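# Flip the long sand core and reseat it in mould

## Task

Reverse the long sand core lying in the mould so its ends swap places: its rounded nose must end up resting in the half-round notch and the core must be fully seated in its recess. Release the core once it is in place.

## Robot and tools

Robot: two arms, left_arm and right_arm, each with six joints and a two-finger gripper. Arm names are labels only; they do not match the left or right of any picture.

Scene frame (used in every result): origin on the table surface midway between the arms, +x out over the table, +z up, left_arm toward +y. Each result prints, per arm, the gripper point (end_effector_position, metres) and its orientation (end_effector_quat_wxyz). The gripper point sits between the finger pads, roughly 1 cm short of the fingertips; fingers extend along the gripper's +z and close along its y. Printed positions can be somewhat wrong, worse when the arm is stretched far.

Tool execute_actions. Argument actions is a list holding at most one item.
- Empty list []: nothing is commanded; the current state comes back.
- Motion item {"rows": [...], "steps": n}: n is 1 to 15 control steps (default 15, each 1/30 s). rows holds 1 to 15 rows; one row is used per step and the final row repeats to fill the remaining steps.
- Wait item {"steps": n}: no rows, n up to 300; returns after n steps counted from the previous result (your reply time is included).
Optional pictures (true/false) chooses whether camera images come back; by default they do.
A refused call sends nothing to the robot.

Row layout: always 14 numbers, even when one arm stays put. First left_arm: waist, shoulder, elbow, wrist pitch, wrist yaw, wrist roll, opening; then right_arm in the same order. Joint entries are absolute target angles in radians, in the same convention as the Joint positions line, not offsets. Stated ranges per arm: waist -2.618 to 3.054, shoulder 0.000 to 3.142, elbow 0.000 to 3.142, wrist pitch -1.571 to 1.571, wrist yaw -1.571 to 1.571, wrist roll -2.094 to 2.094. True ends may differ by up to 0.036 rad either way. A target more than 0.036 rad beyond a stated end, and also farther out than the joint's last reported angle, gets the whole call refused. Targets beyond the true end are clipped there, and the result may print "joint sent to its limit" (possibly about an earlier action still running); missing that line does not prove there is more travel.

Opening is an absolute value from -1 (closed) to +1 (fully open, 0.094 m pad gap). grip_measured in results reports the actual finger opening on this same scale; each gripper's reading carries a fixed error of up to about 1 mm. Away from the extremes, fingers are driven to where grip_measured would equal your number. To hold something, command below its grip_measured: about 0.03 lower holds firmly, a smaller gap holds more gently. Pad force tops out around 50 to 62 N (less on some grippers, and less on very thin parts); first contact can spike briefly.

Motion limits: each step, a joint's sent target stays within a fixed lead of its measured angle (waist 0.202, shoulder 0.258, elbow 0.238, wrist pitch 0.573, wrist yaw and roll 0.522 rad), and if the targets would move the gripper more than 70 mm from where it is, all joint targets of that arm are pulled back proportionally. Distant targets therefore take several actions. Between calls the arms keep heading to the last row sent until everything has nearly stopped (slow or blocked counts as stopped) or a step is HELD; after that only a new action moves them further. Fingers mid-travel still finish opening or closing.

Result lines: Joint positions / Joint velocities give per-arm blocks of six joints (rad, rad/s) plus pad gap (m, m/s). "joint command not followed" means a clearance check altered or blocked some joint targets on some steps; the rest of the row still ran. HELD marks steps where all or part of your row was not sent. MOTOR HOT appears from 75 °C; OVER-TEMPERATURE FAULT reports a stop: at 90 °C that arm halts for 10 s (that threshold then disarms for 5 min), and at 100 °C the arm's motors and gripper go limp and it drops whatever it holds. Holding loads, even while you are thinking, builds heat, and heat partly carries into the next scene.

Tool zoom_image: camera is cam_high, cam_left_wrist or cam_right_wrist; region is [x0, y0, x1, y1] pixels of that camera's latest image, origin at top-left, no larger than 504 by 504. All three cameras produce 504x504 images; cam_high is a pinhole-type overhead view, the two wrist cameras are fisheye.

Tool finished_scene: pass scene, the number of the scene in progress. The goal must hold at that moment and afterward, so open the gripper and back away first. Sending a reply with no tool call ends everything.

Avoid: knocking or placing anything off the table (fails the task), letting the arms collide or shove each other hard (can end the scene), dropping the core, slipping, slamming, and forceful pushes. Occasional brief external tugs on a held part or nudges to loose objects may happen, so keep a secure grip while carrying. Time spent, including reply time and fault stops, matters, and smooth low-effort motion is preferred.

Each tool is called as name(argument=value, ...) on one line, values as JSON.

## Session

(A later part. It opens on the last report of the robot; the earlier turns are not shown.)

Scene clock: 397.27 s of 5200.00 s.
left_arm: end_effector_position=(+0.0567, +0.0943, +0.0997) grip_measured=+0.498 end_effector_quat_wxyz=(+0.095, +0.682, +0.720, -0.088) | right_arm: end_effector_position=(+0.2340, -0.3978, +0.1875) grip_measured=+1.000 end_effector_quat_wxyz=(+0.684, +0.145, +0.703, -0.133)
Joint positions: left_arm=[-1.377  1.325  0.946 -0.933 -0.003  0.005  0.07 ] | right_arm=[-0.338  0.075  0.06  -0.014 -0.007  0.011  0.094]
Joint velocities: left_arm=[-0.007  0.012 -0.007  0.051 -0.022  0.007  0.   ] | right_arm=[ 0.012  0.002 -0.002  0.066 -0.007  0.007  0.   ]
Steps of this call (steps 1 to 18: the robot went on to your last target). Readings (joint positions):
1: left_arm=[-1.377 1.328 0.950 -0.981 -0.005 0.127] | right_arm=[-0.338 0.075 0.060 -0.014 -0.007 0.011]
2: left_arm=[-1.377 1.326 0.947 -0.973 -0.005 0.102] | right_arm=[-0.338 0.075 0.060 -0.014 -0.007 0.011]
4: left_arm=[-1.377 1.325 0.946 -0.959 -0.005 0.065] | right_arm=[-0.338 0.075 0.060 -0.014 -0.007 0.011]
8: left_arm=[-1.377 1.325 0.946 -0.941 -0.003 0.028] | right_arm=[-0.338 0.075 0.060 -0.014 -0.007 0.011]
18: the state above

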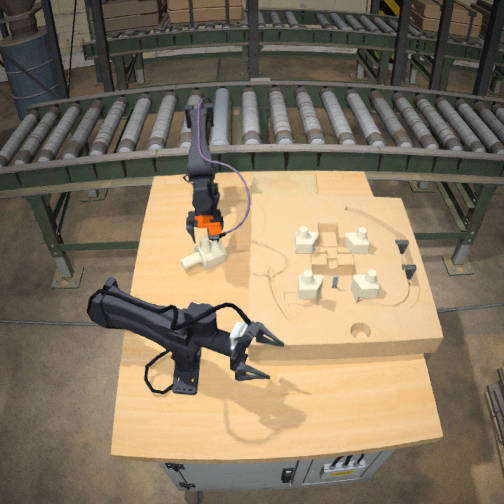

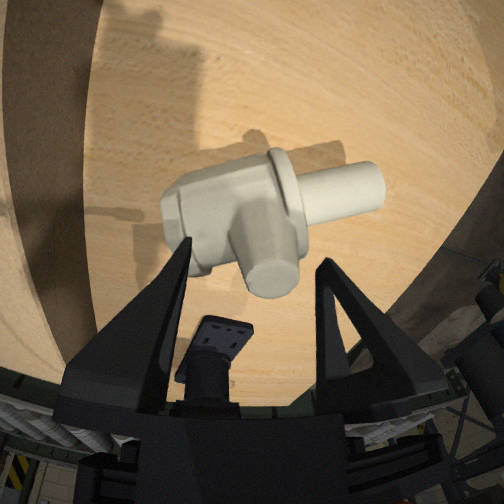

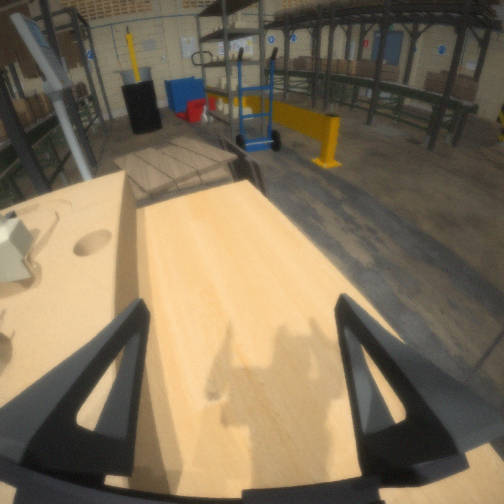

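execute_actions(actions=[{"rows": [[-1.38,1.308,0.932,-0.9,0.003,-0.006,0.46,-0.35,0.05,0.05,0,0,0,1],[-1.386,1.314,0.928,-0.89,0.003,-0.006,0.42,-0.35,0.05,0.05,0,0,0,1],[-1.391,1.318,0.923,-0.88,0.003,-0.006,0.38,-0.35,0.05,0.05,0,0,0,1],[-1.396,1.32,0.918,-0.872,0.003,-0.006,0.34,-0.35,0.05,0.05,0,0,0,1],[-1.4,1.322,0.913,-0.865,0.003,-0.006,0.3,-0.35,0.05,0.05,0,0,0,1],[-1.403,1.324,0.908,-0.859,0.003,-0.006,0.25,-0.35,0.05,0.05,0,0,0,1],[-1.404,1.325,0.903,-0.855,0.003,-0.006,0.2,-0.35,0.05,0.05,0,0,0,1],[-1.404,1.326,0.899,-0.853,0.003,-0.006,0.15,-0.35,0.05,0.05,0,0,0,1],[-1.404,1.327,0.896,-0.853,0.003,-0.006,0.1,-0.35,0.05,0.05,0,0,0,1],[-1.404,1.327,0.896,-0.853,0.003,-0.006,0.05,-0.35,0.05,0.05,0,0,0,1],[-1.404,1.327,0.896,-0.853,0.003,-0.006,0.0,-0.35,0.05,0.05,0,0,0,1],[-1.404,1.327,0.896,-0.853,0.003,-0.006,-0.05,-0.35,0.05,0.05,0,0,0,1]], "steps": 15}])

zoom_image(camera="cam_high", region=[160, 210, 240, 290])

Scene clock: 408.17 s of 5200.00 s.
left_arm: end_effector_position=(+0.0513, +0.0934, +0.0901) grip_measured=-0.048 end_effector_quat_wxyz=(+0.097, +0.687, +0.714, -0.092) | right_arm: end_effector_position=(+0.2340, -0.3978, +0.1875) grip_measured=+1.000 end_effector_quat_wxyz=(+0.684, +0.145, +0.703, -0.133)
Joint positions: left_arm=[-1.396  1.325  0.905 -0.883 -0.001  0.002  0.045] | right_arm=[-0.338  0.075  0.06  -0.014 -0.007  0.011  0.094]
Joint velocities: left_arm=[-0.002 -0.017  0.007  0.037 -0.037 -0.022 -0.001] | right_arm=[-0.007  0.002  0.012 -0.051 -0.007 -0.007  0.   ]
Steps of this call (steps 1 to 15: the robot went on to your last target; steps 16 to 90: nothing new was sent; then 7.40 s passed at rest; steps 91 to 105: all 15 steps of this action). Readings (joint positions):
91: left_arm=[-1.377 1.325 0.946 -0.931 -0.002 0.003] | right_arm=[-0.338 0.075 0.060 -0.014 -0.007 0.011]
92: left_arm=[-1.377 1.325 0.946 -0.929 -0.002 0.002] | right_arm=[-0.338 0.075 0.060 -0.014 -0.007 0.011]
94: left_arm=[-1.380 1.325 0.941 -0.918 -0.002 0.002] | right_arm=[-0.338 0.075 0.060 -0.014 -0.007 0.011]
98: left_arm=[-1.394 1.325 0.919 -0.894 -0.002 0.002] | right_arm=[-0.338 0.075 0.060 -0.014 -0.007 0.011]
105: the state above

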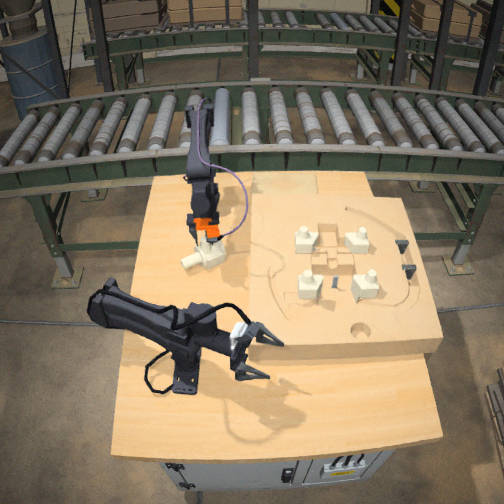

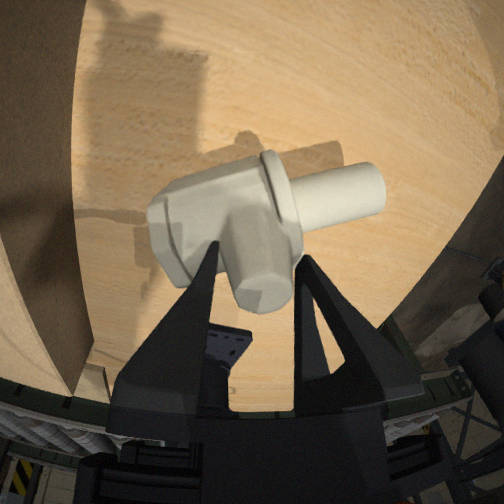

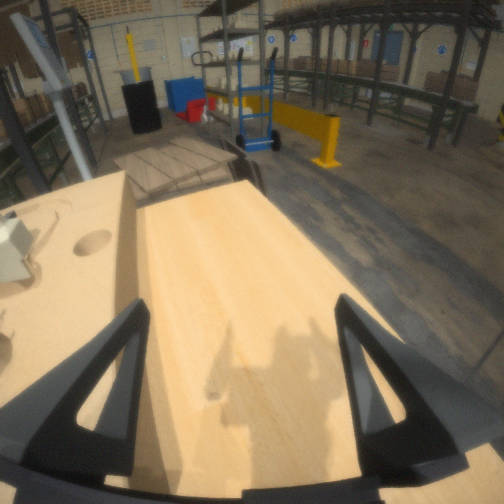

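Region (160, 210, 240, 290) of cam_high's 504x504 image, scaled by 6.300, with more detail than that image has.

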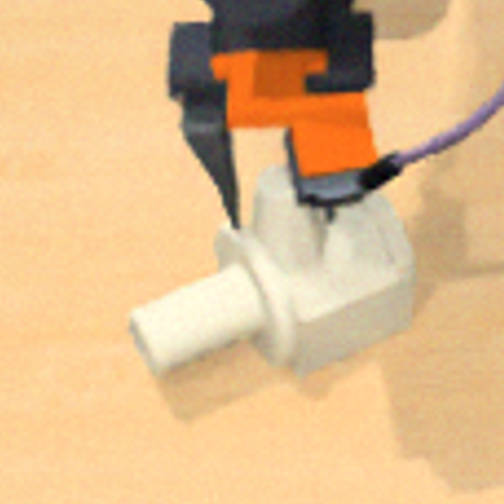

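execute_actions(actions=[{"rows": [[-1.398,1.327,0.896,-0.845,0.003,-0.006,-0.08,-0.35,0.05,0.05,0,0,0,1],[-1.396,1.327,0.896,-0.843,0.003,-0.006,-0.11,-0.35,0.05,0.05,0,0,0,1],[-1.394,1.327,0.896,-0.843,0.003,-0.006,-0.14,-0.35,0.05,0.05,0,0,0,1],[-1.394,1.327,0.896,-0.843,0.003,-0.006,-0.16,-0.35,0.05,0.05,0,0,0,1],[-1.394,1.327,0.896,-0.843,0.003,-0.006,-0.18,-0.35,0.05,0.05,0,0,0,1],[-1.394,1.327,0.896,-0.843,0.003,-0.006,-0.2,-0.35,0.05,0.05,0,0,0,1],[-1.394,1.327,0.896,-0.843,0.003,-0.006,-0.22,-0.35,0.05,0.05,0,0,0,1],[-1.394,1.327,0.896,-0.843,0.003,-0.006,-0.24,-0.35,0.05,0.05,0,0,0,1],[-1.394,1.327,0.896,-0.843,0.003,-0.006,-0.26,-0.35,0.05,0.05,0,0,0,1],[-1.394,1.327,0.896,-0.843,0.003,-0.006,-0.28,-0.35,0.05,0.05,0,0,0,1],[-1.394,1.327,0.896,-0.843,0.003,-0.006,-0.3,-0.35,0.05,0.05,0,0,0,1],[-1.394,1.327,0.896,-0.843,0.003,-0.006,-0.32,-0.35,0.05,0.05,0,0,0,1]], "steps": 15}])

Scene clock: 418.10 s of 5200.00 s.
left_arm: end_effector_position=(+0.0522, +0.0908, +0.0909) grip_measured=-0.255 end_effector_quat_wxyz=(+0.102, +0.686, +0.714, -0.095) | right_arm: end_effector_position=(+0.2340, -0.3978, +0.1875) grip_measured=+1.000 end_effector_quat_wxyz=(+0.684, +0.145, +0.703, -0.133)
Joint positions: left_arm=[-1.396  1.325  0.905 -0.872 -0.005  0.001  0.035] | right_arm=[-0.338  0.075  0.06  -0.014 -0.007  0.011  0.094]
Joint velocities: left_arm=[-0.017  0.002  0.002 -0.066  0.037 -0.022  0.001] | right_arm=[-0.007  0.002 -0.012  0.022  0.037 -0.051  0.   ]
Steps of this call (steps 1 to 15: the robot went on to your last target; steps 16 to 90: nothing new was sent; then 6.43 s passed at rest; steps 91 to 105: all 15 steps of this action). Readings (joint positions):
91: left_arm=[-1.396 1.325 0.905 -0.876 -0.001 0.002] | right_arm=[-0.338 0.075 0.060 -0.014 -0.007 0.011]
92: left_arm=[-1.396 1.325 0.905 -0.875 -0.001 0.002] | right_arm=[-0.338 0.075 0.060 -0.014 -0.007 0.011]
94: left_arm=[-1.396 1.325 0.905 -0.872 -0.001 0.002] | right_arm=[-0.338 0.075 0.060 -0.014 -0.007 0.011]
98: left_arm=[-1.396 1.325 0.905 -0.872 -0.005 0.002] | right_arm=[-0.338 0.075 0.060 -0.014 -0.007 0.011]
105: the state above

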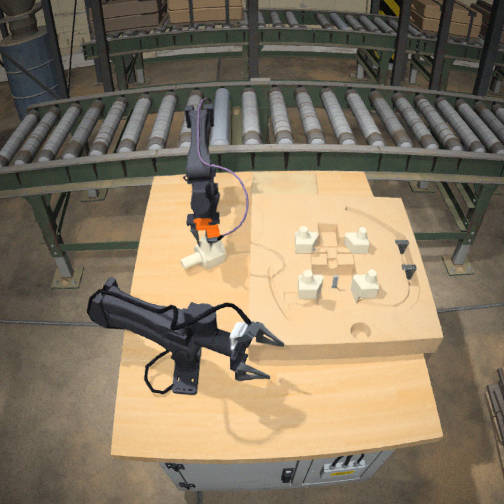

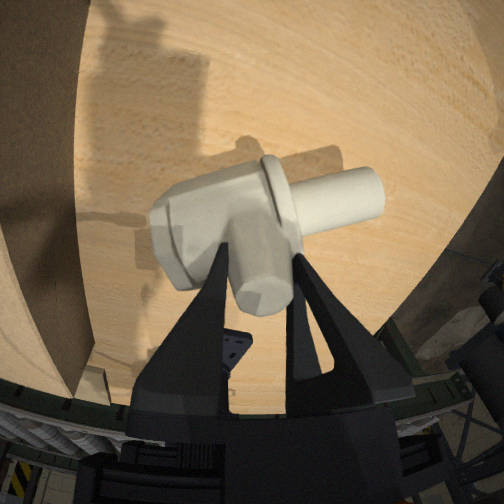

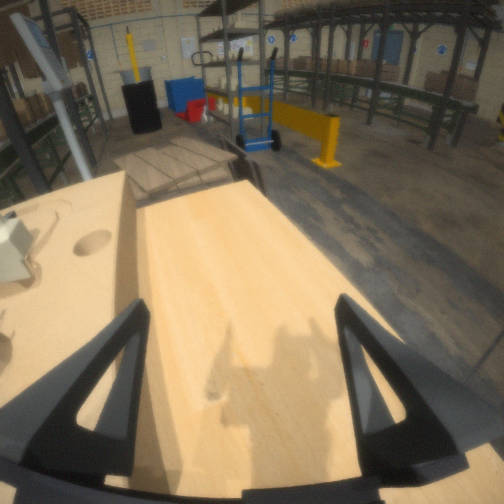

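execute_actions(actions=[{"rows": [[-1.394,1.318,0.925,-0.845,0,-0.006,-0.295,-0.35,0.05,0.05,0,0,0,1],[-1.394,1.312,0.955,-0.855,0,-0.006,-0.295,-0.35,0.05,0.05,0,0,0,1],[-1.394,1.312,0.985,-0.87,0,-0.006,-0.295,-0.35,0.05,0.05,0,0,0,1],[-1.394,1.318,1.015,-0.89,0,-0.006,-0.295,-0.35,0.05,0.05,0,0,0,1],[-1.394,1.326,1.045,-0.911,0,-0.006,-0.295,-0.35,0.05,0.05,0,0,0,1],[-1.394,1.335,1.077,-0.937,0,-0.006,-0.295,-0.35,0.05,0.05,0,0,0,1],[-1.394,1.346,1.111,-0.964,0,-0.006,-0.295,-0.35,0.05,0.05,0,0,0,1],[-1.394,1.357,1.148,-0.993,0,-0.006,-0.295,-0.35,0.05,0.05,0,0,0,1],[-1.394,1.369,1.187,-1.024,0,-0.006,-0.295,-0.35,0.05,0.05,0,0,0,1],[-1.394,1.381,1.228,-1.058,0,-0.006,-0.295,-0.35,0.05,0.05,0,0,0,1],[-1.394,1.394,1.27,-1.091,0,-0.006,-0.295,-0.35,0.05,0.05,0,0,0,1],[-1.394,1.407,1.313,-1.126,0,-0.006,-0.295,-0.35,0.05,0.05,0,0,0,1],[-1.394,1.42,1.357,-1.161,0,-0.006,-0.295,-0.35,0.05,0.05,0,0,0,1],[-1.394,1.434,1.402,-1.197,0,-0.006,-0.295,-0.35,0.05,0.05,0,0,0,1],[-1.394,1.448,1.448,-1.233,0,-0.006,-0.295,-0.35,0.05,0.05,0,0,0,1]], "steps": 15}], pictures=false)

execute_actions(actions=[{"rows": [[-1.393,1.461,1.493,-1.265,0,-0.006,-0.295,-0.35,0.05,0.05,0,0,0,1],[-1.389,1.475,1.538,-1.295,0,-0.006,-0.295,-0.35,0.05,0.05,0,0,0,1],[-1.384,1.488,1.582,-1.323,0,-0.006,-0.295,-0.35,0.05,0.05,0,0,0,1],[-1.376,1.501,1.625,-1.35,0,-0.006,-0.295,-0.35,0.05,0.05,0,0,0,1],[-1.365,1.514,1.667,-1.375,0,-0.006,-0.295,-0.35,0.05,0.05,0,0,0,1],[-1.352,1.526,1.708,-1.399,0,-0.006,-0.295,-0.35,0.05,0.05,0,0,0,1],[-1.337,1.538,1.747,-1.421,0,-0.006,-0.295,-0.35,0.05,0.05,0,0,0,1],[-1.32,1.549,1.784,-1.441,0,-0.006,-0.295,-0.35,0.05,0.05,0,0,0,1],[-1.3,1.56,1.818,-1.459,0,-0.006,-0.295,-0.35,0.05,0.05,0,0,0,1],[-1.278,1.569,1.85,-1.475,0,-0.006,-0.295,-0.35,0.05,0.05,0,0,0,1],[-1.254,1.577,1.877,-1.489,0,-0.006,-0.295,-0.35,0.05,0.05,0,0,0,1],[-1.228,1.584,1.898,-1.5,0,-0.006,-0.295,-0.35,0.05,0.05,0,0,0,1],[-1.199,1.589,1.916,-1.509,0,-0.006,-0.295,-0.35,0.05,0.05,0,0,0,1],[-1.168,1.593,1.928,-1.516,0,-0.006,-0.295,-0.35,0.05,0.05,0,0,0,1],[-1.134,1.595,1.935,-1.52,0,-0.006,-0.295,-0.35,0.05,0.05,0,0,0,1]], "steps": 15}], pictures=false)

execute_actions(actions=[{"rows": [[-1.099,1.595,1.935,-1.52,0,-0.006,-0.295,-0.35,0.05,0.05,0,0,0,1],[-1.064,1.595,1.935,-1.52,0,-0.006,-0.295,-0.35,0.05,0.05,0,0,0,1],[-1.029,1.595,1.935,-1.52,0,-0.006,-0.295,-0.35,0.05,0.05,0,0,0,1],[-0.994,1.595,1.935,-1.52,0,-0.006,-0.295,-0.35,0.05,0.05,0,0,0,1],[-0.959,1.595,1.935,-1.52,0,-0.006,-0.295,-0.35,0.05,0.05,0,0,0,1],[-0.924,1.595,1.935,-1.52,0,-0.006,-0.295,-0.35,0.05,0.05,0,0,0,1],[-0.889,1.595,1.935,-1.52,0,-0.006,-0.295,-0.35,0.05,0.05,0,0,0,1],[-0.854,1.595,1.935,-1.52,0,-0.006,-0.295,-0.35,0.05,0.05,0,0,0,1],[-0.819,1.595,1.935,-1.52,0,-0.006,-0.295,-0.35,0.05,0.05,0,0,0,1],[-0.784,1.595,1.935,-1.52,0,-0.006,-0.295,-0.35,0.05,0.05,0,0,0,1],[-0.749,1.595,1.935,-1.52,0,-0.006,-0.295,-0.35,0.05,0.05,0,0,0,1],[-0.714,1.595,1.935,-1.52,0,-0.006,-0.295,-0.35,0.05,0.05,0,0,0,1],[-0.679,1.595,1.935,-1.52,0,-0.006,-0.295,-0.35,0.05,0.05,0,0,0,1],[-0.644,1.595,1.935,-1.52,0,-0.006,-0.295,-0.35,0.05,0.05,0,0,0,1],[-0.609,1.595,1.935,-1.52,0,-0.006,-0.295,-0.35,0.05,0.05,0,0,0,1]], "steps": 15}], pictures=false)

execute_actions(actions=[{"rows": [[-0.575,1.599,1.939,-1.52,0,-0.006,-0.295,-0.35,0.05,0.05,0,0,0,1],[-0.543,1.607,1.946,-1.519,0,-0.006,-0.295,-0.35,0.05,0.05,0,0,0,1],[-0.513,1.617,1.956,-1.518,0,-0.006,-0.295,-0.35,0.05,0.05,0,0,0,1],[-0.485,1.63,1.969,-1.518,0,-0.006,-0.295,-0.35,0.05,0.05,0,0,0,1],[-0.459,1.647,1.985,-1.516,0,-0.006,-0.295,-0.35,0.05,0.05,0,0,0,1],[-0.435,1.666,2.004,-1.515,0,-0.006,-0.295,-0.35,0.05,0.05,0,0,0,1],[-0.413,1.686,2.024,-1.514,0,-0.006,-0.295,-0.35,0.05,0.05,0,0,0,1],[-0.393,1.708,2.045,-1.512,0,-0.006,-0.295,-0.35,0.05,0.05,0,0,0,1],[-0.375,1.732,2.068,-1.511,0,-0.006,-0.295,-0.35,0.05,0.05,0,0,0,1],[-0.359,1.757,2.093,-1.509,0,-0.006,-0.295,-0.35,0.05,0.05,0,0,0,1],[-0.345,1.782,2.117,-1.507,0,-0.006,-0.295,-0.35,0.05,0.05,0,0,0,1],[-0.333,1.809,2.143,-1.505,0,-0.006,-0.295,-0.35,0.05,0.05,0,0,0,1],[-0.323,1.835,2.168,-1.504,0,-0.006,-0.295,-0.35,0.05,0.05,0,0,0,1],[-0.315,1.862,2.195,-1.502,0,-0.006,-0.295,-0.35,0.05,0.05,0,0,0,1],[-0.309,1.889,2.221,-1.5,0,-0.006,-0.295,-0.35,0.05,0.05,0,0,0,1]], "steps": 15}], pictures=false)

execute_actions(actions=[{"rows": [[-0.309,1.915,2.247,-1.498,0,-0.006,-0.295,-0.35,0.05,0.05,0,0,0,1],[-0.309,1.94,2.272,-1.496,0,-0.006,-0.295,-0.35,0.05,0.05,0,0,0,1],[-0.309,1.964,2.296,-1.495,0,-0.006,-0.295,-0.35,0.05,0.05,0,0,0,1],[-0.31,1.987,2.318,-1.493,0,-0.006,-0.295,-0.35,0.05,0.05,0,0,0,1],[-0.312,2.009,2.34,-1.492,0,-0.006,-0.295,-0.35,0.05,0.05,0,0,0,1],[-0.315,2.03,2.36,-1.49,0,-0.006,-0.295,-0.35,0.05,0.05,0,0,0,1],[-0.319,2.049,2.379,-1.489,0,-0.006,-0.295,-0.35,0.05,0.05,0,0,0,1],[-0.324,2.067,2.396,-1.488,0,-0.006,-0.295,-0.35,0.05,0.05,0,0,0,1],[-0.33,2.083,2.412,-1.487,0,-0.006,-0.295,-0.35,0.05,0.05,0,0,0,1],[-0.336,2.098,2.426,-1.486,0,-0.006,-0.295,-0.35,0.05,0.05,0,0,0,1],[-0.343,2.111,2.439,-1.485,0,-0.006,-0.295,-0.35,0.05,0.05,0,0,0,1],[-0.35,2.123,2.45,-1.484,0,-0.006,-0.295,-0.35,0.05,0.05,0,0,0,1],[-0.357,2.134,2.461,-1.483,0,-0.006,-0.295,-0.35,0.05,0.05,0,0,0,1],[-0.364,2.144,2.47,-1.483,0,-0.006,-0.295,-0.35,0.05,0.05,0,0,0,1],[-0.371,2.153,2.479,-1.482,0,-0.006,-0.295,-0.35,0.05,0.05,0,0,0,1]], "steps": 15}], pictures=false)

execute_actions(actions=[{"rows": [[-0.378,2.161,2.487,-1.481,0,-0.008,-0.295,-0.35,0.05,0.05,0,0,0,1],[-0.384,2.168,2.493,-1.481,0,-0.01,-0.295,-0.35,0.05,0.05,0,0,0,1],[-0.39,2.173,2.499,-1.48,0,-0.011,-0.295,-0.35,0.05,0.05,0,0,0,1],[-0.395,2.177,2.503,-1.48,0,-0.011,-0.295,-0.35,0.05,0.05,0,0,0,1],[-0.399,2.18,2.506,-1.48,0,-0.011,-0.295,-0.35,0.05,0.05,0,0,0,1],[-0.402,2.182,2.508,-1.48,0,-0.011,-0.295,-0.35,0.05,0.05,0,0,0,1]], "steps": 15}])

zoom_image(camera="cam_high", region=[285, 180, 385, 280])

Scene clock: 467.47 s of 5200.00 s.
left_arm: end_effector_position=(+0.0537, +0.0508, +0.1711) grip_measured=-0.255 end_effector_quat_wxyz=(+0.112, +0.685, +0.713, -0.104) | right_arm: end_effector_position=(+0.2340, -0.3978, +0.1875) grip_measured=+1.000 end_effector_quat_wxyz=(+0.684, +0.145, +0.703, -0.133)
Joint positions: left_arm=[-1.396  1.444  1.313 -1.133 -0.005  0.001  0.035] | right_arm=[-0.338  0.075  0.06  -0.014 -0.007  0.011  0.094]
Joint velocities: left_arm=[ 0.012  0.388  1.355 -0.842  0.037 -0.066 -0.001] | right_arm=[ 0.002 -0.017  0.012  0.007 -0.037  0.037  0.   ]
Steps of this call (steps 1 to 15: the robot went on to your last target; steps 16 to 90: nothing new was sent; then 45.87 s passed at rest; steps 91 to 105: all 15 steps of this action). Readings (joint positions):
91: left_arm=[-1.396 1.325 0.905 -0.872 -0.005 0.001] | right_arm=[-0.338 0.075 0.060 -0.014 -0.007 0.011]
92: left_arm=[-1.396 1.325 0.905 -0.872 -0.005 0.001] | right_arm=[-0.338 0.075 0.060 -0.014 -0.007 0.011]
94: left_arm=[-1.396 1.328 0.918 -0.886 -0.005 0.001] | right_arm=[-0.338 0.075 0.060 -0.014 -0.007 0.011]
98: left_arm=[-1.396 1.361 1.016 -0.967 -0.005 0.001] | right_arm=[-0.338 0.075 0.060 -0.014 -0.007 0.011]
105: the state above

Scene clock: 467.97 s of 5200.00 s.
left_arm: end_effector_position=(+0.1160, +0.0379, +0.2684) grip_measured=-0.255 end_effector_quat_wxyz=(+0.130, +0.612, +0.773, -0.109) | right_arm: end_effector_position=(+0.2340, -0.3978, +0.1875) grip_measured=+1.000 end_effector_quat_wxyz=(+0.684, +0.145, +0.703, -0.133)
Joint positions: left_arm=[-1.202  1.606  1.862 -1.487  0.01   0.001  0.035] | right_arm=[-0.338  0.075  0.06  -0.014 -0.007  0.011  0.094]
Joint velocities: left_arm=[ 0.857  0.115  0.403 -0.315 -0.051 -0.007 -0.   ] | right_arm=[-0.022 -0.007  0.007  0.022  0.037 -0.051  0.   ]
Steps of this call (steps 1 to 15: all 15 steps of this action). Readings (joint positions):
1: left_arm=[-1.396 1.457 1.360 -1.160 -0.005 0.001] | right_arm=[-0.338 0.075 0.060 -0.014 -0.007 0.011]
2: left_arm=[-1.396 1.470 1.406 -1.189 -0.005 0.001] | right_arm=[-0.338 0.075 0.060 -0.014 -0.007 0.011]
4: left_arm=[-1.395 1.497 1.496 -1.247 -0.004 0.001] | right_arm=[-0.338 0.075 0.060 -0.014 -0.007 0.011]
8: left_arm=[-1.363 1.547 1.663 -1.359 0.006 0.001] | right_arm=[-0.338 0.075 0.060 -0.014 -0.007 0.011]
15: the state above

Scene clock: 468.47 s of 5200.00 s.
left_arm: end_effector_position=(+0.2635, +0.1272, +0.2656) grip_measured=-0.255 end_effector_quat_wxyz=(+0.132, +0.390, +0.909, -0.059) | right_arm: end_effector_position=(+0.2340, -0.3978, +0.1875) grip_measured=+1.000 end_effector_quat_wxyz=(+0.684, +0.145, +0.703, -0.133)
Joint positions: left_arm=[-0.676  1.62   1.882 -1.542  0.005 -0.001  0.035] | right_arm=[-0.338  0.075  0.06  -0.014 -0.007  0.011  0.094]
Joint velocities: left_arm=[ 0.984  0.007  0.002  0.007 -0.022 -0.037 -0.001] | right_arm=[-0.017 -0.002  0.002 -0.051  0.139 -0.007  0.   ]
Steps of this call (steps 1 to 15: all 15 steps of this action). Readings (joint positions):
1: left_arm=[-1.170 1.608 1.873 -1.495 0.010 0.001] | right_arm=[-0.338 0.075 0.060 -0.014 -0.007 0.011]
2: left_arm=[-1.136 1.609 1.879 -1.502 0.010 0.000] | right_arm=[-0.338 0.075 0.060 -0.014 -0.007 0.011]
4: left_arm=[-1.065 1.610 1.882 -1.514 0.010 0.000] | right_arm=[-0.338 0.075 0.060 -0.014 -0.007 0.011]
8: left_arm=[-0.920 1.617 1.882 -1.535 0.006 -0.000] | right_arm=[-0.338 0.075 0.060 -0.014 -0.007 0.011]
15: the state above

Scene clock: 468.97 s of 5200.00 s.
left_arm: end_effector_position=(+0.3839, +0.1935, +0.2539) grip_measured=-0.255 end_effector_quat_wxyz=(+0.133, +0.225, +0.965, -0.031) | right_arm: end_effector_position=(+0.2340, -0.3978, +0.1875) grip_measured=+1.000 end_effector_quat_wxyz=(+0.684, +0.145, +0.703, -0.133)
Joint positions: left_arm=[-0.326  1.862  2.125 -1.559 -0.002 -0.001  0.035] | right_arm=[-0.338  0.075  0.06  -0.014 -0.007  0.011  0.094]
Joint velocities: left_arm=[ 0.261  0.842  0.745  0.007  0.022 -0.022 -0.   ] | right_arm=[ 0.017 -0.012 -0.002 -0.007  0.095 -0.066  0.   ]
Steps of this call (steps 1 to 15: all 15 steps of this action). Readings (joint positions):
1: left_arm=[-0.641 1.620 1.882 -1.542 0.005 -0.001] | right_arm=[-0.338 0.075 0.060 -0.014 -0.007 0.011]
2: left_arm=[-0.607 1.621 1.883 -1.542 0.005 -0.001] | right_arm=[-0.338 0.075 0.060 -0.014 -0.007 0.011]
4: left_arm=[-0.541 1.630 1.895 -1.548 0.003 -0.001] | right_arm=[-0.338 0.075 0.060 -0.014 -0.007 0.011]
8: left_arm=[-0.433 1.684 1.958 -1.561 -0.001 -0.001] | right_arm=[-0.338 0.075 0.060 -0.014 -0.007 0.011]
15: the state above

Scene clock: 469.47 s of 5200.00 s.
left_arm: end_effector_position=(+0.4480, +0.1535, +0.2084) grip_measured=-0.255 end_effector_quat_wxyz=(+0.125, +0.234, +0.964, -0.029) | right_arm: end_effector_position=(+0.2340, -0.3978, +0.1875) grip_measured=+1.000 end_effector_quat_wxyz=(+0.684, +0.145, +0.703, -0.133)
Joint positions: left_arm=[-0.342  2.178  2.403 -1.538 -0.003 -0.001  0.035] | right_arm=[-0.338  0.075  0.06  -0.014 -0.007  0.011  0.094]
Joint velocities: left_arm=[-0.227  0.286  0.315 -0.037  0.037  0.007  0.001] | right_arm=[ 0.007 -0.007 -0.002  0.007 -0.007 -0.037  0.   ]
Steps of this call (steps 1 to 15: all 15 steps of this action). Readings (joint positions):
1: left_arm=[-0.318 1.891 2.151 -1.559 -0.002 -0.001] | right_arm=[-0.338 0.075 0.060 -0.014 -0.007 0.011]
2: left_arm=[-0.313 1.920 2.175 -1.558 -0.003 -0.001] | right_arm=[-0.338 0.075 0.060 -0.014 -0.007 0.011]
4: left_arm=[-0.309 1.975 2.223 -1.555 -0.005 -0.001] | right_arm=[-0.338 0.075 0.060 -0.014 -0.007 0.011]
8: left_arm=[-0.310 2.071 2.307 -1.546 -0.003 -0.001] | right_arm=[-0.338 0.075 0.060 -0.014 -0.007 0.011]
15: the state above

Scene clock: 469.97 s of 5200.00 s.
left_arm: end_effector_position=(+0.4428, +0.1222, +0.2033) grip_measured=-0.255 end_effector_quat_wxyz=(+0.127, +0.263, +0.956, -0.037) | right_arm: end_effector_position=(+0.2340, -0.3978, +0.1875) grip_measured=+1.000 end_effector_quat_wxyz=(+0.684, +0.145, +0.703, -0.133)
Joint positions: left_arm=[-0.404  2.221  2.451 -1.535  0.003 -0.003  0.035] | right_arm=[-0.338  0.075  0.06  -0.014 -0.007  0.011  0.094]
Joint velocities: left_arm=[-0.007 -0.012  0.002  0.022  0.007 -0.007 -0.002] | right_arm=[-0.007  0.002 -0.002 -0.022 -0.022 -0.007  0.   ]
Steps of this call (steps 1 to 15: all 15 steps of this action). Readings (joint positions):
1: left_arm=[-0.351 2.187 2.412 -1.538 -0.003 -0.001] | right_arm=[-0.338 0.075 0.060 -0.014 -0.007 0.011]
2: left_arm=[-0.360 2.195 2.421 -1.537 -0.003 -0.001] | right_arm=[-0.338 0.075 0.060 -0.014 -0.007 0.011]
4: left_arm=[-0.377 2.208 2.435 -1.536 -0.003 -0.002] | right_arm=[-0.338 0.075 0.060 -0.014 -0.007 0.011]
8: left_arm=[-0.401 2.221 2.448 -1.535 0.002 -0.002] | right_arm=[-0.338 0.075 0.060 -0.014 -0.007 0.011]
15: the state above

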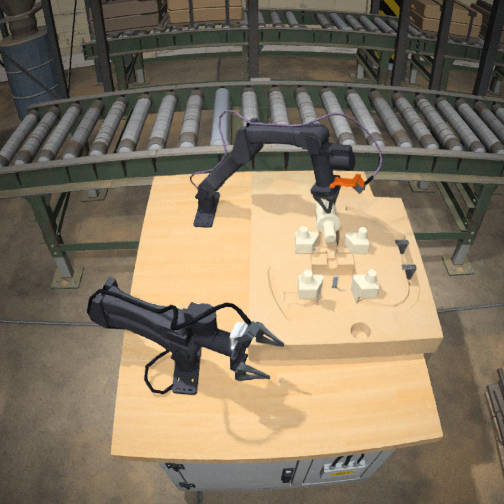

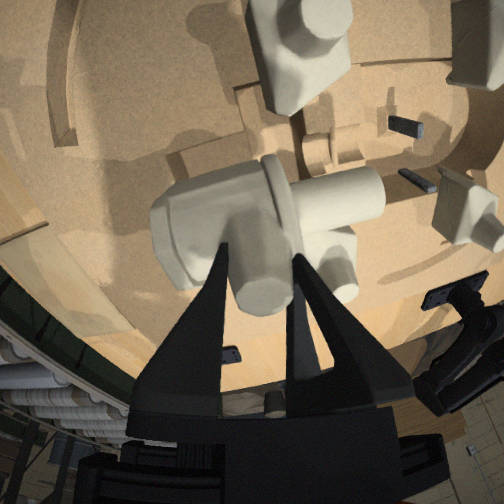

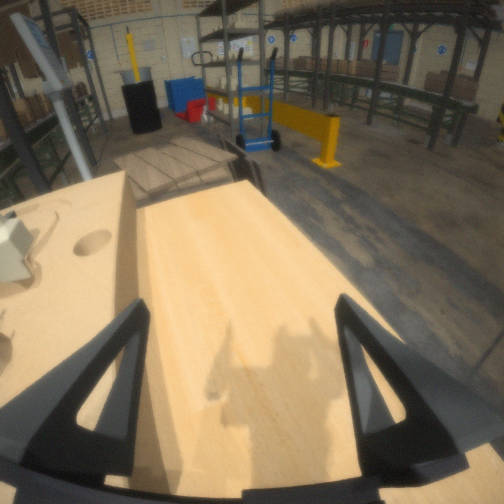

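Region (285, 180, 385, 280) of cam_high's 504x504 image, scaled by 5.040, with more detail than that image has.

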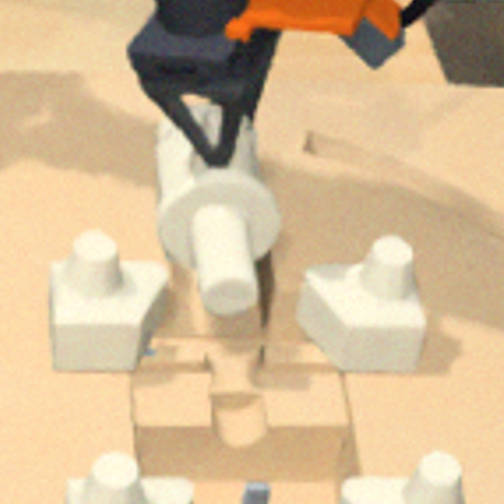

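execute_actions(actions=[{"rows": [[-0.398,2.172,2.49,-1.47,0,-0.006,-0.295,-0.35,0.05,0.05,0,0,0,1],[-0.395,2.169,2.472,-1.458,0,-0.006,-0.295,-0.35,0.05,0.05,0,0,0,1],[-0.393,2.166,2.458,-1.445,0,-0.006,-0.295,-0.35,0.05,0.05,0,0,0,1],[-0.391,2.163,2.446,-1.432,0,-0.006,-0.295,-0.35,0.05,0.05,0,0,0,1],[-0.389,2.16,2.432,-1.419,0,-0.006,-0.295,-0.35,0.05,0.05,0,0,0,1],[-0.389,2.156,2.417,-1.406,0,-0.006,-0.295,-0.35,0.05,0.05,0,0,0,1],[-0.389,2.152,2.401,-1.393,0,-0.006,-0.295,-0.35,0.05,0.05,0,0,0,1],[-0.389,2.148,2.385,-1.381,0,-0.006,-0.295,-0.35,0.05,0.05,0,0,0,1],[-0.389,2.144,2.369,-1.37,0,-0.006,-0.295,-0.35,0.05,0.05,0,0,0,1],[-0.389,2.141,2.353,-1.36,0,-0.006,-0.295,-0.35,0.05,0.05,0,0,0,1],[-0.389,2.138,2.338,-1.351,0,-0.006,-0.295,-0.35,0.05,0.05,0,0,0,1],[-0.389,2.135,2.324,-1.344,0,-0.006,-0.295,-0.35,0.05,0.05,0,0,0,1],[-0.389,2.133,2.311,-1.339,0,-0.006,-0.295,-0.35,0.05,0.05,0,0,0,1],[-0.389,2.132,2.301,-1.337,0,-0.006,-0.295,-0.35,0.05,0.05,0,0,0,1],[-0.389,2.131,2.294,-1.337,0,-0.006,-0.295,-0.35,0.05,0.05,0,0,0,1]], "steps": 15}], pictures=false)

execute_actions(actions=[{"steps": 12}])

zoom_image(camera="cam_high", region=[285, 180, 385, 280])

Scene clock: 484.53 s of 5200.00 s.
left_arm: end_effector_position=(+0.4532, +0.1217, +0.1764) grip_measured=-0.255 end_effector_quat_wxyz=(+0.129, +0.257, +0.957, -0.036) | right_arm: end_effector_position=(+0.2340, -0.3978, +0.1875) grip_measured=+1.000 end_effector_quat_wxyz=(+0.684, +0.145, +0.703, -0.133)
Joint positions: left_arm=[-0.395  2.202  2.302 -1.403  0.001 -0.004  0.035] | right_arm=[-0.338  0.075  0.06  -0.014 -0.007  0.011  0.094]
Joint velocities: left_arm=[ 0.017 -0.115 -0.247  0.212 -0.007  0.007  0.001] | right_arm=[ 0.002  0.002 -0.002 -0.051  0.007  0.037  0.   ]
Steps of this call (steps 1 to 15: the robot went on to your last target; steps 16 to 90: nothing new was sent; then 11.07 s passed at rest; steps 91 to 105: all 15 steps of this action). Readings (joint positions):
91: left_arm=[-0.404 2.221 2.451 -1.535 0.003 -0.003] | right_arm=[-0.338 0.075 0.060 -0.014 -0.007 0.011]
92: left_arm=[-0.404 2.221 2.451 -1.535 0.003 -0.003] | right_arm=[-0.338 0.075 0.060 -0.014 -0.007 0.011]
94: left_arm=[-0.404 2.221 2.448 -1.527 0.003 -0.003] | right_arm=[-0.338 0.075 0.060 -0.014 -0.007 0.011]
98: left_arm=[-0.400 2.213 2.403 -1.485 0.003 -0.003] | right_arm=[-0.338 0.075 0.060 -0.014 -0.007 0.011]
105: the state above

Scene clock: 484.93 s of 5200.00 s.
left_arm: end_effector_position=(+0.4523, +0.1224, +0.1769) grip_measured=-0.255 end_effector_quat_wxyz=(+0.130, +0.257, +0.957, -0.036) | right_arm: end_effector_position=(+0.2340, -0.3978, +0.1875) grip_measured=+1.000 end_effector_quat_wxyz=(+0.684, +0.145, +0.703, -0.133)
Joint positions: left_arm=[-0.394  2.191  2.286 -1.395  0.002 -0.004  0.035] | right_arm=[-0.338  0.075  0.06  -0.014 -0.007  0.011  0.094]
Joint velocities: left_arm=[ 0.007 -0.007  0.012  0.066  0.081  0.037  0.   ] | right_arm=[-0.002  0.002  0.012  0.066 -0.037  0.037  0.   ]
Steps of this call (steps 1 to 12: the robot went on to your last target). Readings (joint positions):
1: left_arm=[-0.394 2.198 2.295 -1.398 0.001 -0.004] | right_arm=[-0.338 0.075 0.060 -0.014 -0.007 0.011]
2: left_arm=[-0.394 2.195 2.291 -1.396 0.001 -0.004] | right_arm=[-0.338 0.075 0.060 -0.014 -0.007 0.011]
4: left_arm=[-0.394 2.191 2.287 -1.396 0.002 -0.004] | right_arm=[-0.338 0.075 0.060 -0.014 -0.007 0.011]
8: left_arm=[-0.394 2.191 2.286 -1.395 0.002 -0.004] | right_arm=[-0.338 0.075 0.060 -0.014 -0.007 0.011]
12: the state above

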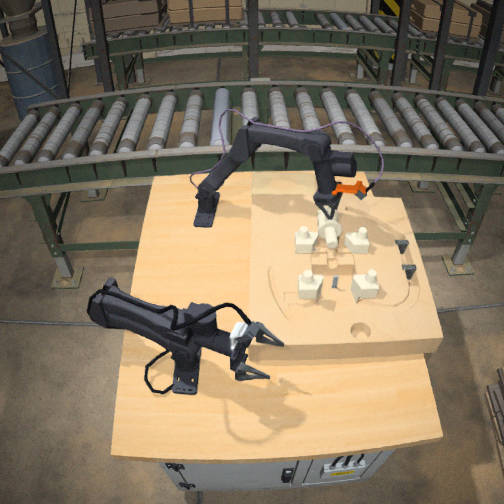

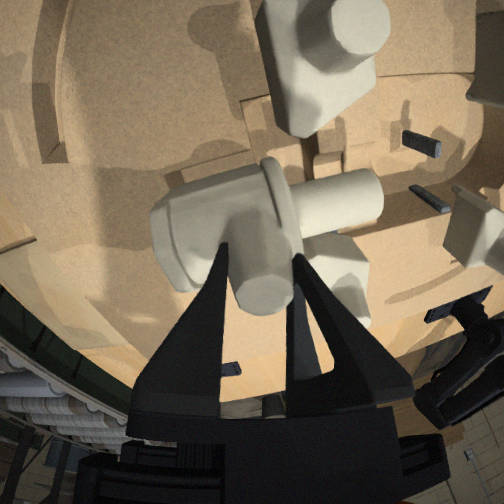

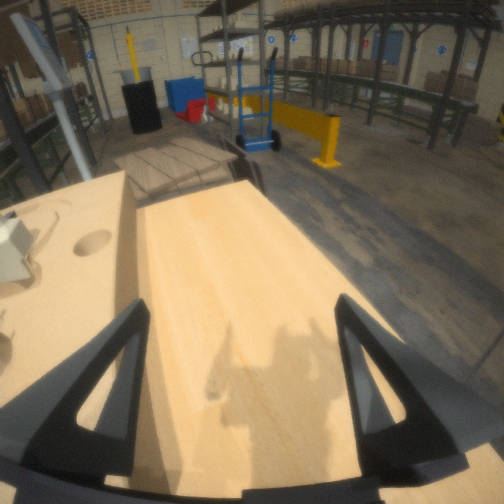

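Region (285, 180, 385, 280) of cam_high's 504x504 image, scaled by 5.040, with more detail than that image has.

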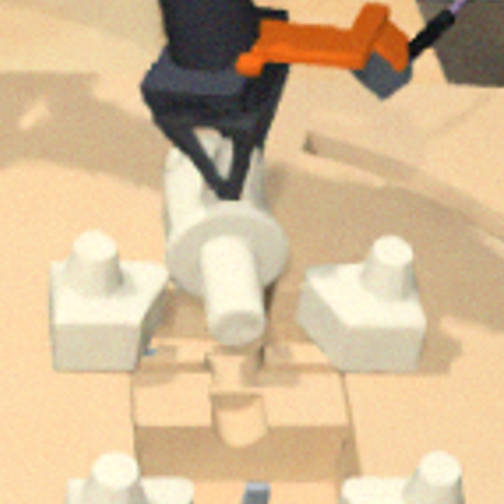

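zoom_image(camera="cam_left_wrist", region=[130, 80, 410, 300])

Region (130, 80, 410, 300) of cam_left_wrist's 504x504 image, scaled by 1.800, with more detail than that image has; it fills the top 396 rows of this view, and the rest is white.

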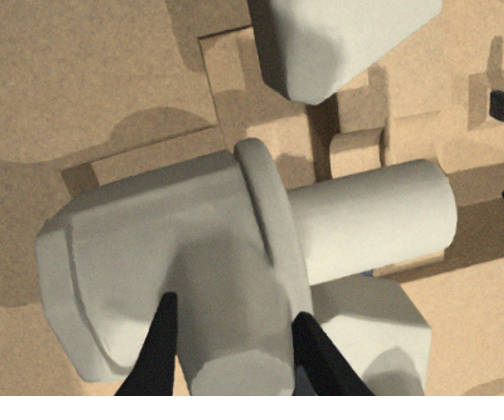

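execute_actions(actions=[{"rows": [[-0.388,2.129,2.292,-1.327,0,-0.003,-0.295,-0.35,0.05,0.05,0,0,0,1],[-0.387,2.127,2.289,-1.317,0,0,-0.295,-0.35,0.05,0.05,0,0,0,1],[-0.387,2.125,2.284,-1.307,0,0,-0.295,-0.35,0.05,0.05,0,0,0,1],[-0.387,2.123,2.278,-1.298,0,0,-0.295,-0.35,0.05,0.05,0,0,0,1],[-0.387,2.121,2.271,-1.289,0,0,-0.295,-0.35,0.05,0.05,0,0,0,1],[-0.387,2.119,2.263,-1.281,0,0,-0.295,-0.35,0.05,0.05,0,0,0,1],[-0.387,2.118,2.254,-1.274,0,0,-0.295,-0.35,0.05,0.05,0,0,0,1],[-0.387,2.117,2.245,-1.267,0,0,-0.295,-0.35,0.05,0.05,0,0,0,1],[-0.387,2.116,2.236,-1.261,0,0,-0.295,-0.35,0.05,0.05,0,0,0,1],[-0.387,2.115,2.227,-1.256,0,0,-0.295,-0.35,0.05,0.05,0,0,0,1],[-0.387,2.114,2.218,-1.252,0,0,-0.295,-0.35,0.05,0.05,0,0,0,1],[-0.387,2.114,2.21,-1.249,0,0,-0.295,-0.35,0.05,0.05,0,0,0,1],[-0.387,2.114,2.203,-1.247,0,0,-0.295,-0.35,0.05,0.05,0,0,0,1],[-0.387,2.114,2.198,-1.246,0,0,-0.295,-0.35,0.05,0.05,0,0,0,1],[-0.387,2.114,2.194,-1.246,0,0,-0.295,-0.35,0.05,0.05,0,0,0,1]], "steps": 15}], pictures=false)

execute_actions(actions=[{"steps": 10}])

zoom_image(camera="cam_high", region=[285, 180, 385, 280])

zoom_image(camera="cam_left_wrist", region=[130, 80, 410, 300])

Scene clock: 507.00 s of 5200.00 s.
left_arm: end_effector_position=(+0.4575, +0.1198, +0.1737) grip_measured=-0.255 end_effector_quat_wxyz=(+0.149, +0.256, +0.954, -0.041) | right_arm: end_effector_position=(+0.2340, -0.3978, +0.1875) grip_measured=+1.000 end_effector_quat_wxyz=(+0.684, +0.145, +0.703, -0.133)
Joint positions: left_arm=[-0.394  2.157  2.206 -1.309  0.    -0.004  0.035] | right_arm=[-0.338  0.075  0.06  -0.014 -0.007  0.011  0.094]
Joint velocities: left_arm=[ 0.017 -0.037 -0.159  0.139 -0.037 -0.007 -0.001] | right_arm=[-0.012  0.007 -0.017 -0.007 -0.051  0.007  0.   ]
Steps of this call (steps 1 to 30: the robot went on to your last target; steps 31 to 90: nothing new was sent; then 18.57 s passed at rest; steps 91 to 105: all 15 steps of this action). Readings (joint positions):
91: left_arm=[-0.394 2.191 2.286 -1.394 0.002 -0.004] | right_arm=[-0.338 0.075 0.060 -0.014 -0.007 0.011]
92: left_arm=[-0.394 2.191 2.286 -1.393 0.002 -0.004] | right_arm=[-0.338 0.075 0.060 -0.014 -0.007 0.011]
94: left_arm=[-0.394 2.189 2.278 -1.384 0.002 -0.004] | right_arm=[-0.338 0.075 0.060 -0.014 -0.007 0.011]
98: left_arm=[-0.394 2.177 2.253 -1.358 0.002 -0.004] | right_arm=[-0.338 0.075 0.060 -0.014 -0.007 0.011]
105: the state above

Scene clock: 507.33 s of 5200.00 s.
left_arm: end_effector_position=(+0.4532, +0.1223, +0.1639) grip_measured=-0.255 end_effector_quat_wxyz=(+0.135, +0.257, +0.956, -0.038) | right_arm: end_effector_position=(+0.2340, -0.3978, +0.1875) grip_measured=+1.000 end_effector_quat_wxyz=(+0.684, +0.145, +0.703, -0.133)
Joint positions: left_arm=[-0.394  2.157  2.173 -1.306  0.002 -0.003  0.035] | right_arm=[-0.338  0.075  0.06  -0.014 -0.007  0.011  0.094]
Joint velocities: left_arm=[-0.002 -0.017  0.002 -0.007  0.037 -0.051  0.   ] | right_arm=[ 0.002  0.012 -0.022  0.037  0.081  0.066  0.   ]
Steps of this call (steps 1 to 10: the robot went on to your last target). Readings (joint positions):
1: left_arm=[-0.394 2.157 2.201 -1.308 0.000 -0.004] | right_arm=[-0.338 0.075 0.060 -0.014 -0.007 0.011]
2: left_arm=[-0.394 2.157 2.194 -1.308 0.000 -0.004] | right_arm=[-0.338 0.075 0.060 -0.014 -0.007 0.011]
4: left_arm=[-0.394 2.157 2.180 -1.306 0.002 -0.004] | right_arm=[-0.338 0.075 0.060 -0.014 -0.007 0.011]
8: left_arm=[-0.394 2.157 2.173 -1.306 0.002 -0.003] | right_arm=[-0.338 0.075 0.060 -0.014 -0.007 0.011]
10: the state above

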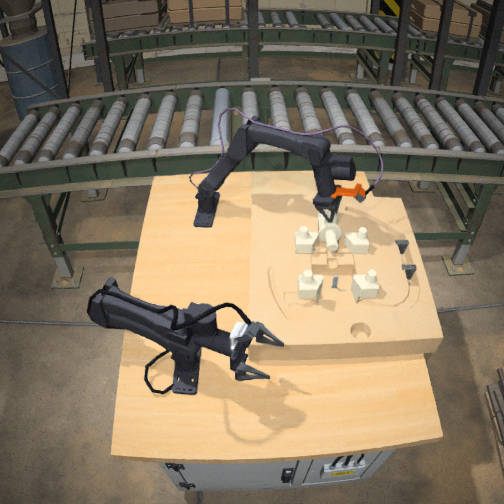

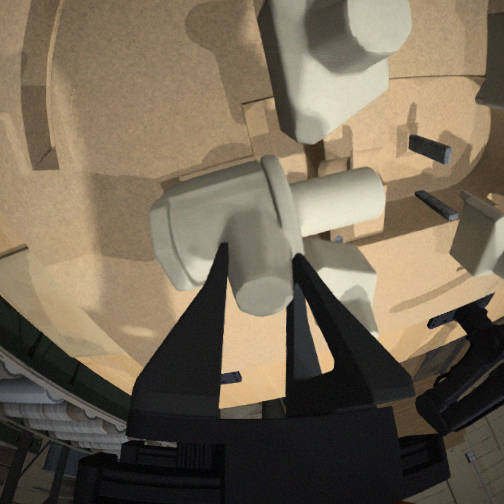

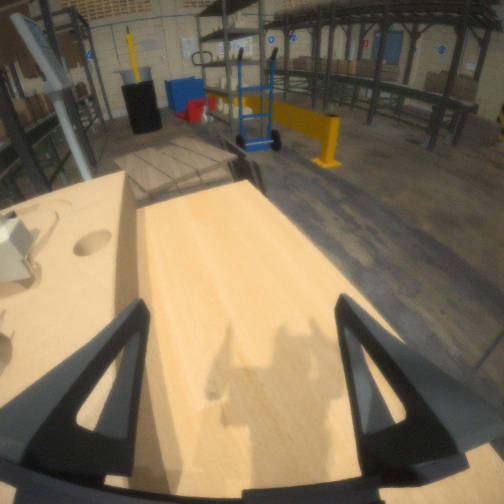

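Region (285, 180, 385, 280) of cam_high's 504x504 image, scaled by 5.040, with more detail than that image has.

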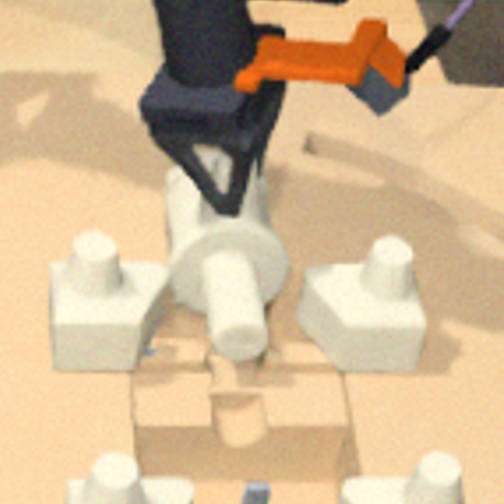

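Region (130, 80, 410, 300) of cam_left_wrist's 504x504 image, scaled by 1.800, with more detail than that image has; it fills the top 396 rows of this view, and the rest is white.

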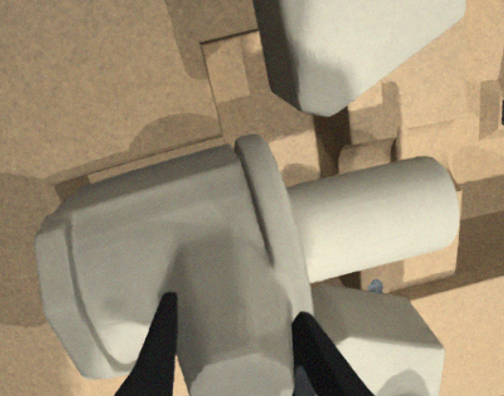

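execute_actions(actions=[{"rows": [[-0.39,2.115,2.183,-1.238,0,0,-0.295,-0.35,0.05,0.05,0,0,0,1],[-0.39,2.116,2.178,-1.23,0,0,-0.295,-0.35,0.05,0.05,0,0,0,1],[-0.39,2.117,2.173,-1.223,0,0,-0.295,-0.35,0.05,0.05,0,0,0,1],[-0.39,2.118,2.167,-1.216,0,0,-0.295,-0.35,0.05,0.05,0,0,0,1],[-0.39,2.119,2.161,-1.21,0,0,-0.295,-0.35,0.05,0.05,0,0,0,1],[-0.39,2.12,2.155,-1.204,0,0,-0.295,-0.35,0.05,0.05,0,0,0,1],[-0.39,2.12,2.149,-1.199,0,0,-0.295,-0.35,0.05,0.05,0,0,0,1],[-0.39,2.12,2.143,-1.194,0,0,-0.295,-0.35,0.05,0.05,0,0,0,1],[-0.39,2.12,2.137,-1.19,0,0,-0.295,-0.35,0.05,0.05,0,0,0,1],[-0.39,2.12,2.131,-1.186,0,0,-0.295,-0.35,0.05,0.05,0,0,0,1],[-0.39,2.12,2.125,-1.183,0,0,-0.295,-0.35,0.05,0.05,0,0,0,1],[-0.39,2.12,2.119,-1.181,0,0,-0.295,-0.35,0.05,0.05,0,0,0,1],[-0.39,2.12,2.114,-1.18,0,0,-0.295,-0.35,0.05,0.05,0,0,0,1],[-0.39,2.12,2.11,-1.18,0,0,-0.295,-0.35,0.05,0.05,0,0,0,1],[-0.39,2.12,2.107,-1.18,0,0,-0.295,-0.35,0.05,0.05,0,0,0,1]], "steps": 15}], pictures=false)

execute_actions(actions=[{"steps": 10}])

zoom_image(camera="cam_high", region=[285, 180, 385, 280])

zoom_image(camera="cam_left_wrist", region=[130, 80, 410, 300])

Scene clock: 522.33 s of 5200.00 s.
left_arm: end_effector_position=(+0.4542, +0.1218, +0.1449) grip_measured=-0.255 end_effector_quat_wxyz=(+0.129, +0.257, +0.957, -0.036) | right_arm: end_effector_position=(+0.2340, -0.3978, +0.1875) grip_measured=+1.000 end_effector_quat_wxyz=(+0.684, +0.145, +0.703, -0.133)
Joint positions: left_arm=[-0.394  2.157  2.099 -1.245  0.001 -0.003  0.035] | right_arm=[-0.338  0.075  0.06  -0.014 -0.007  0.011  0.094]
Joint velocities: left_arm=[ 0.007 -0.002 -0.11   0.154 -0.022  0.051  0.001] | right_arm=[ 0.007 -0.002  0.007  0.007  0.037 -0.037  0.   ]
Steps of this call (steps 1 to 30: the robot went on to your last target; steps 31 to 90: nothing new was sent; then 11.50 s passed at rest; steps 91 to 105: all 15 steps of this action). Readings (joint positions):
91: left_arm=[-0.394 2.157 2.173 -1.306 0.002 -0.003] | right_arm=[-0.338 0.075 0.060 -0.014 -0.007 0.011]
92: left_arm=[-0.394 2.157 2.172 -1.305 0.002 -0.003] | right_arm=[-0.338 0.075 0.060 -0.014 -0.007 0.011]
94: left_arm=[-0.394 2.157 2.165 -1.297 0.002 -0.003] | right_arm=[-0.338 0.075 0.060 -0.014 -0.007 0.011]
98: left_arm=[-0.394 2.157 2.138 -1.276 0.002 -0.003] | right_arm=[-0.338 0.075 0.060 -0.014 -0.007 0.011]
105: the state above

Scene clock: 522.67 s of 5200.00 s.
left_arm: end_effector_position=(+0.4541, +0.1219, +0.1434) grip_measured=-0.255 end_effector_quat_wxyz=(+0.128, +0.257, +0.957, -0.035) | right_arm: end_effector_position=(+0.2340, -0.3978, +0.1875) grip_measured=+1.000 end_effector_quat_wxyz=(+0.684, +0.145, +0.703, -0.133)
Joint positions: left_arm=[-0.394  2.157  2.094 -1.241  0.001 -0.003  0.035] | right_arm=[-0.338  0.075  0.06  -0.014 -0.007  0.011  0.094]
Joint velocities: left_arm=[ 0.007 -0.022  0.007  0.007  0.007 -0.022 -0.001] | right_arm=[ 0.022 -0.007 -0.017  0.051  0.037  0.007  0.   ]
Steps of this call (steps 1 to 10: the robot went on to your last target). Readings (joint positions):
1: left_arm=[-0.394 2.157 2.096 -1.242 0.001 -0.003] | right_arm=[-0.338 0.075 0.060 -0.014 -0.007 0.011]
2: left_arm=[-0.394 2.157 2.094 -1.241 0.001 -0.003] | right_arm=[-0.338 0.075 0.060 -0.014 -0.007 0.011]
4: left_arm=[-0.394 2.157 2.094 -1.241 0.001 -0.003] | right_arm=[-0.338 0.075 0.060 -0.014 -0.007 0.011]
8: left_arm=[-0.394 2.157 2.094 -1.241 0.001 -0.003] | right_arm=[-0.338 0.075 0.060 -0.014 -0.007 0.011]
10: the state above

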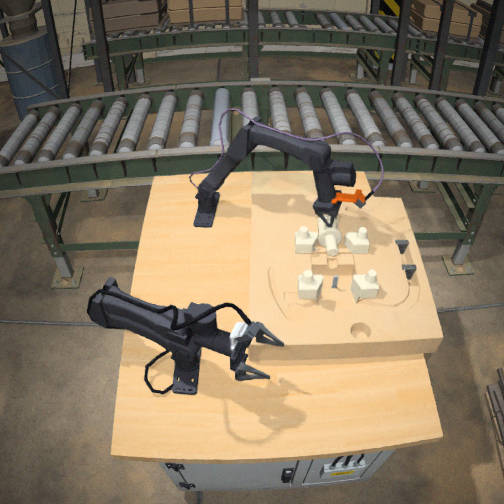

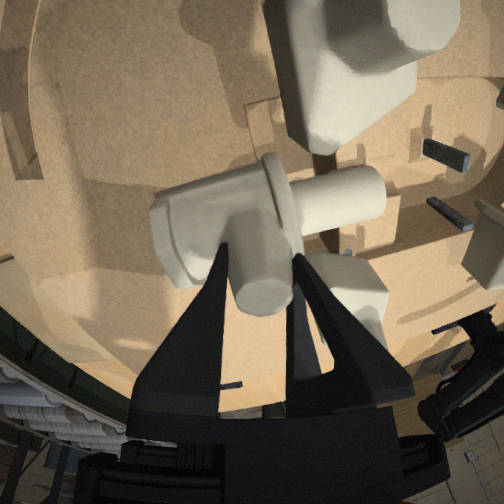

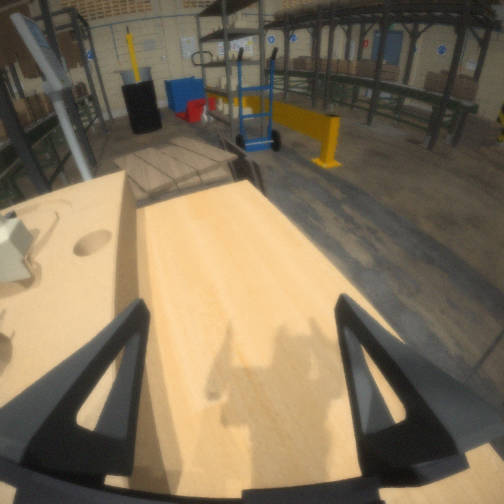

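Region (285, 180, 385, 280) of cam_high's 504x504 image, scaled by 5.040, with more detail than that image has.

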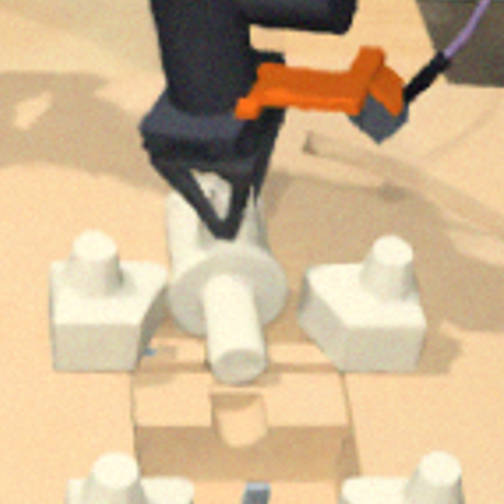

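Region (130, 80, 410, 300) of cam_left_wrist's 504x504 image, scaled by 1.800, with more detail than that image has; it fills the top 396 rows of this view, and the rest is white.

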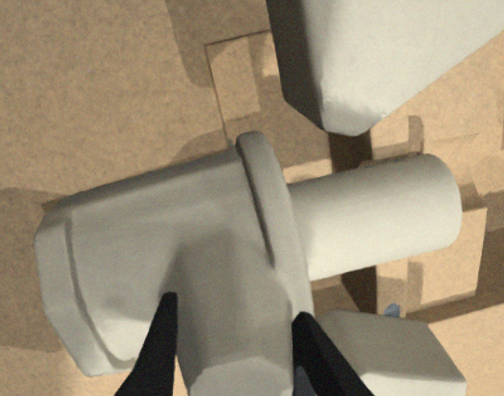

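execute_actions(actions=[])

Scene clock: 538.13 s of 5200.00 s.
left_arm: end_effector_position=(+0.4541, +0.1219, +0.1434) grip_measured=-0.255 end_effector_quat_wxyz=(+0.128, +0.257, +0.957, -0.035) | right_arm: end_effector_position=(+0.2340, -0.3978, +0.1875) grip_measured=+1.000 end_effector_quat_wxyz=(+0.684, +0.145, +0.703, -0.133)
Joint positions: left_arm=[-0.394  2.157  2.094 -1.241  0.001 -0.003  0.035] | right_arm=[-0.338  0.075  0.06  -0.014 -0.007  0.011  0.094]
Joint velocities: left_arm=[ 0.012 -0.002 -0.022 -0.051 -0.066 -0.051 -0.001] | right_arm=[ 0.002  0.012 -0.002 -0.095 -0.022  0.007  0.   ]
Steps of this call (steps 1 to 15: the robot went on to your last target; steps 16 to 90: nothing new was sent; then 12.47 s passed at rest). Readings (joint positions):
1: left_arm=[-0.394 2.157 2.094 -1.241 0.001 -0.003] | right_arm=[-0.338 0.075 0.060 -0.014 -0.007 0.011]
2: left_arm=[-0.394 2.157 2.094 -1.241 0.001 -0.003] | right_arm=[-0.338 0.075 0.060 -0.014 -0.007 0.011]
4: left_arm=[-0.394 2.157 2.094 -1.241 0.001 -0.003] | right_arm=[-0.338 0.075 0.060 -0.014 -0.007 0.011]
8: left_arm=[-0.394 2.157 2.094 -1.241 0.001 -0.003] | right_arm=[-0.338 0.075 0.060 -0.014 -0.007 0.011]
90: the state above
All arms were judged still, so your last target was given up. Only a new action makes them travel on or press farther. Fingers that are still opening or closing keep moving.

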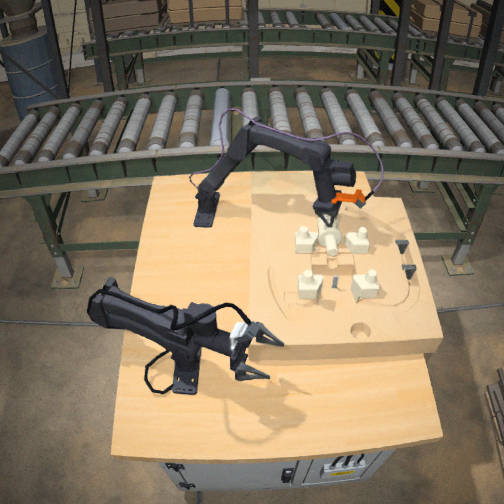

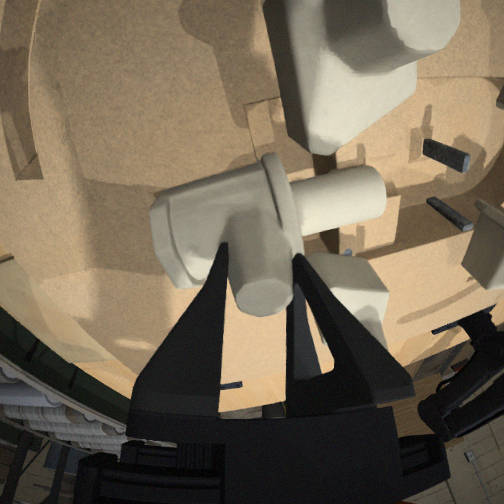

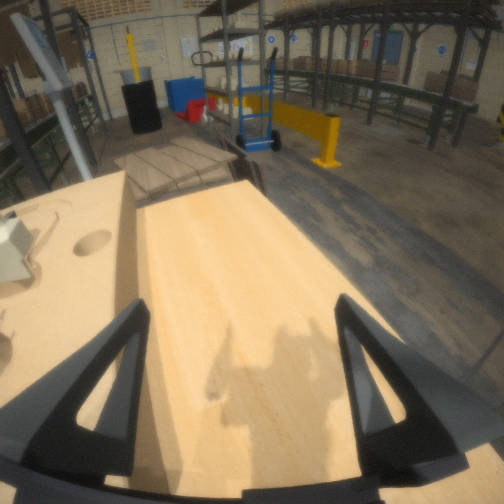

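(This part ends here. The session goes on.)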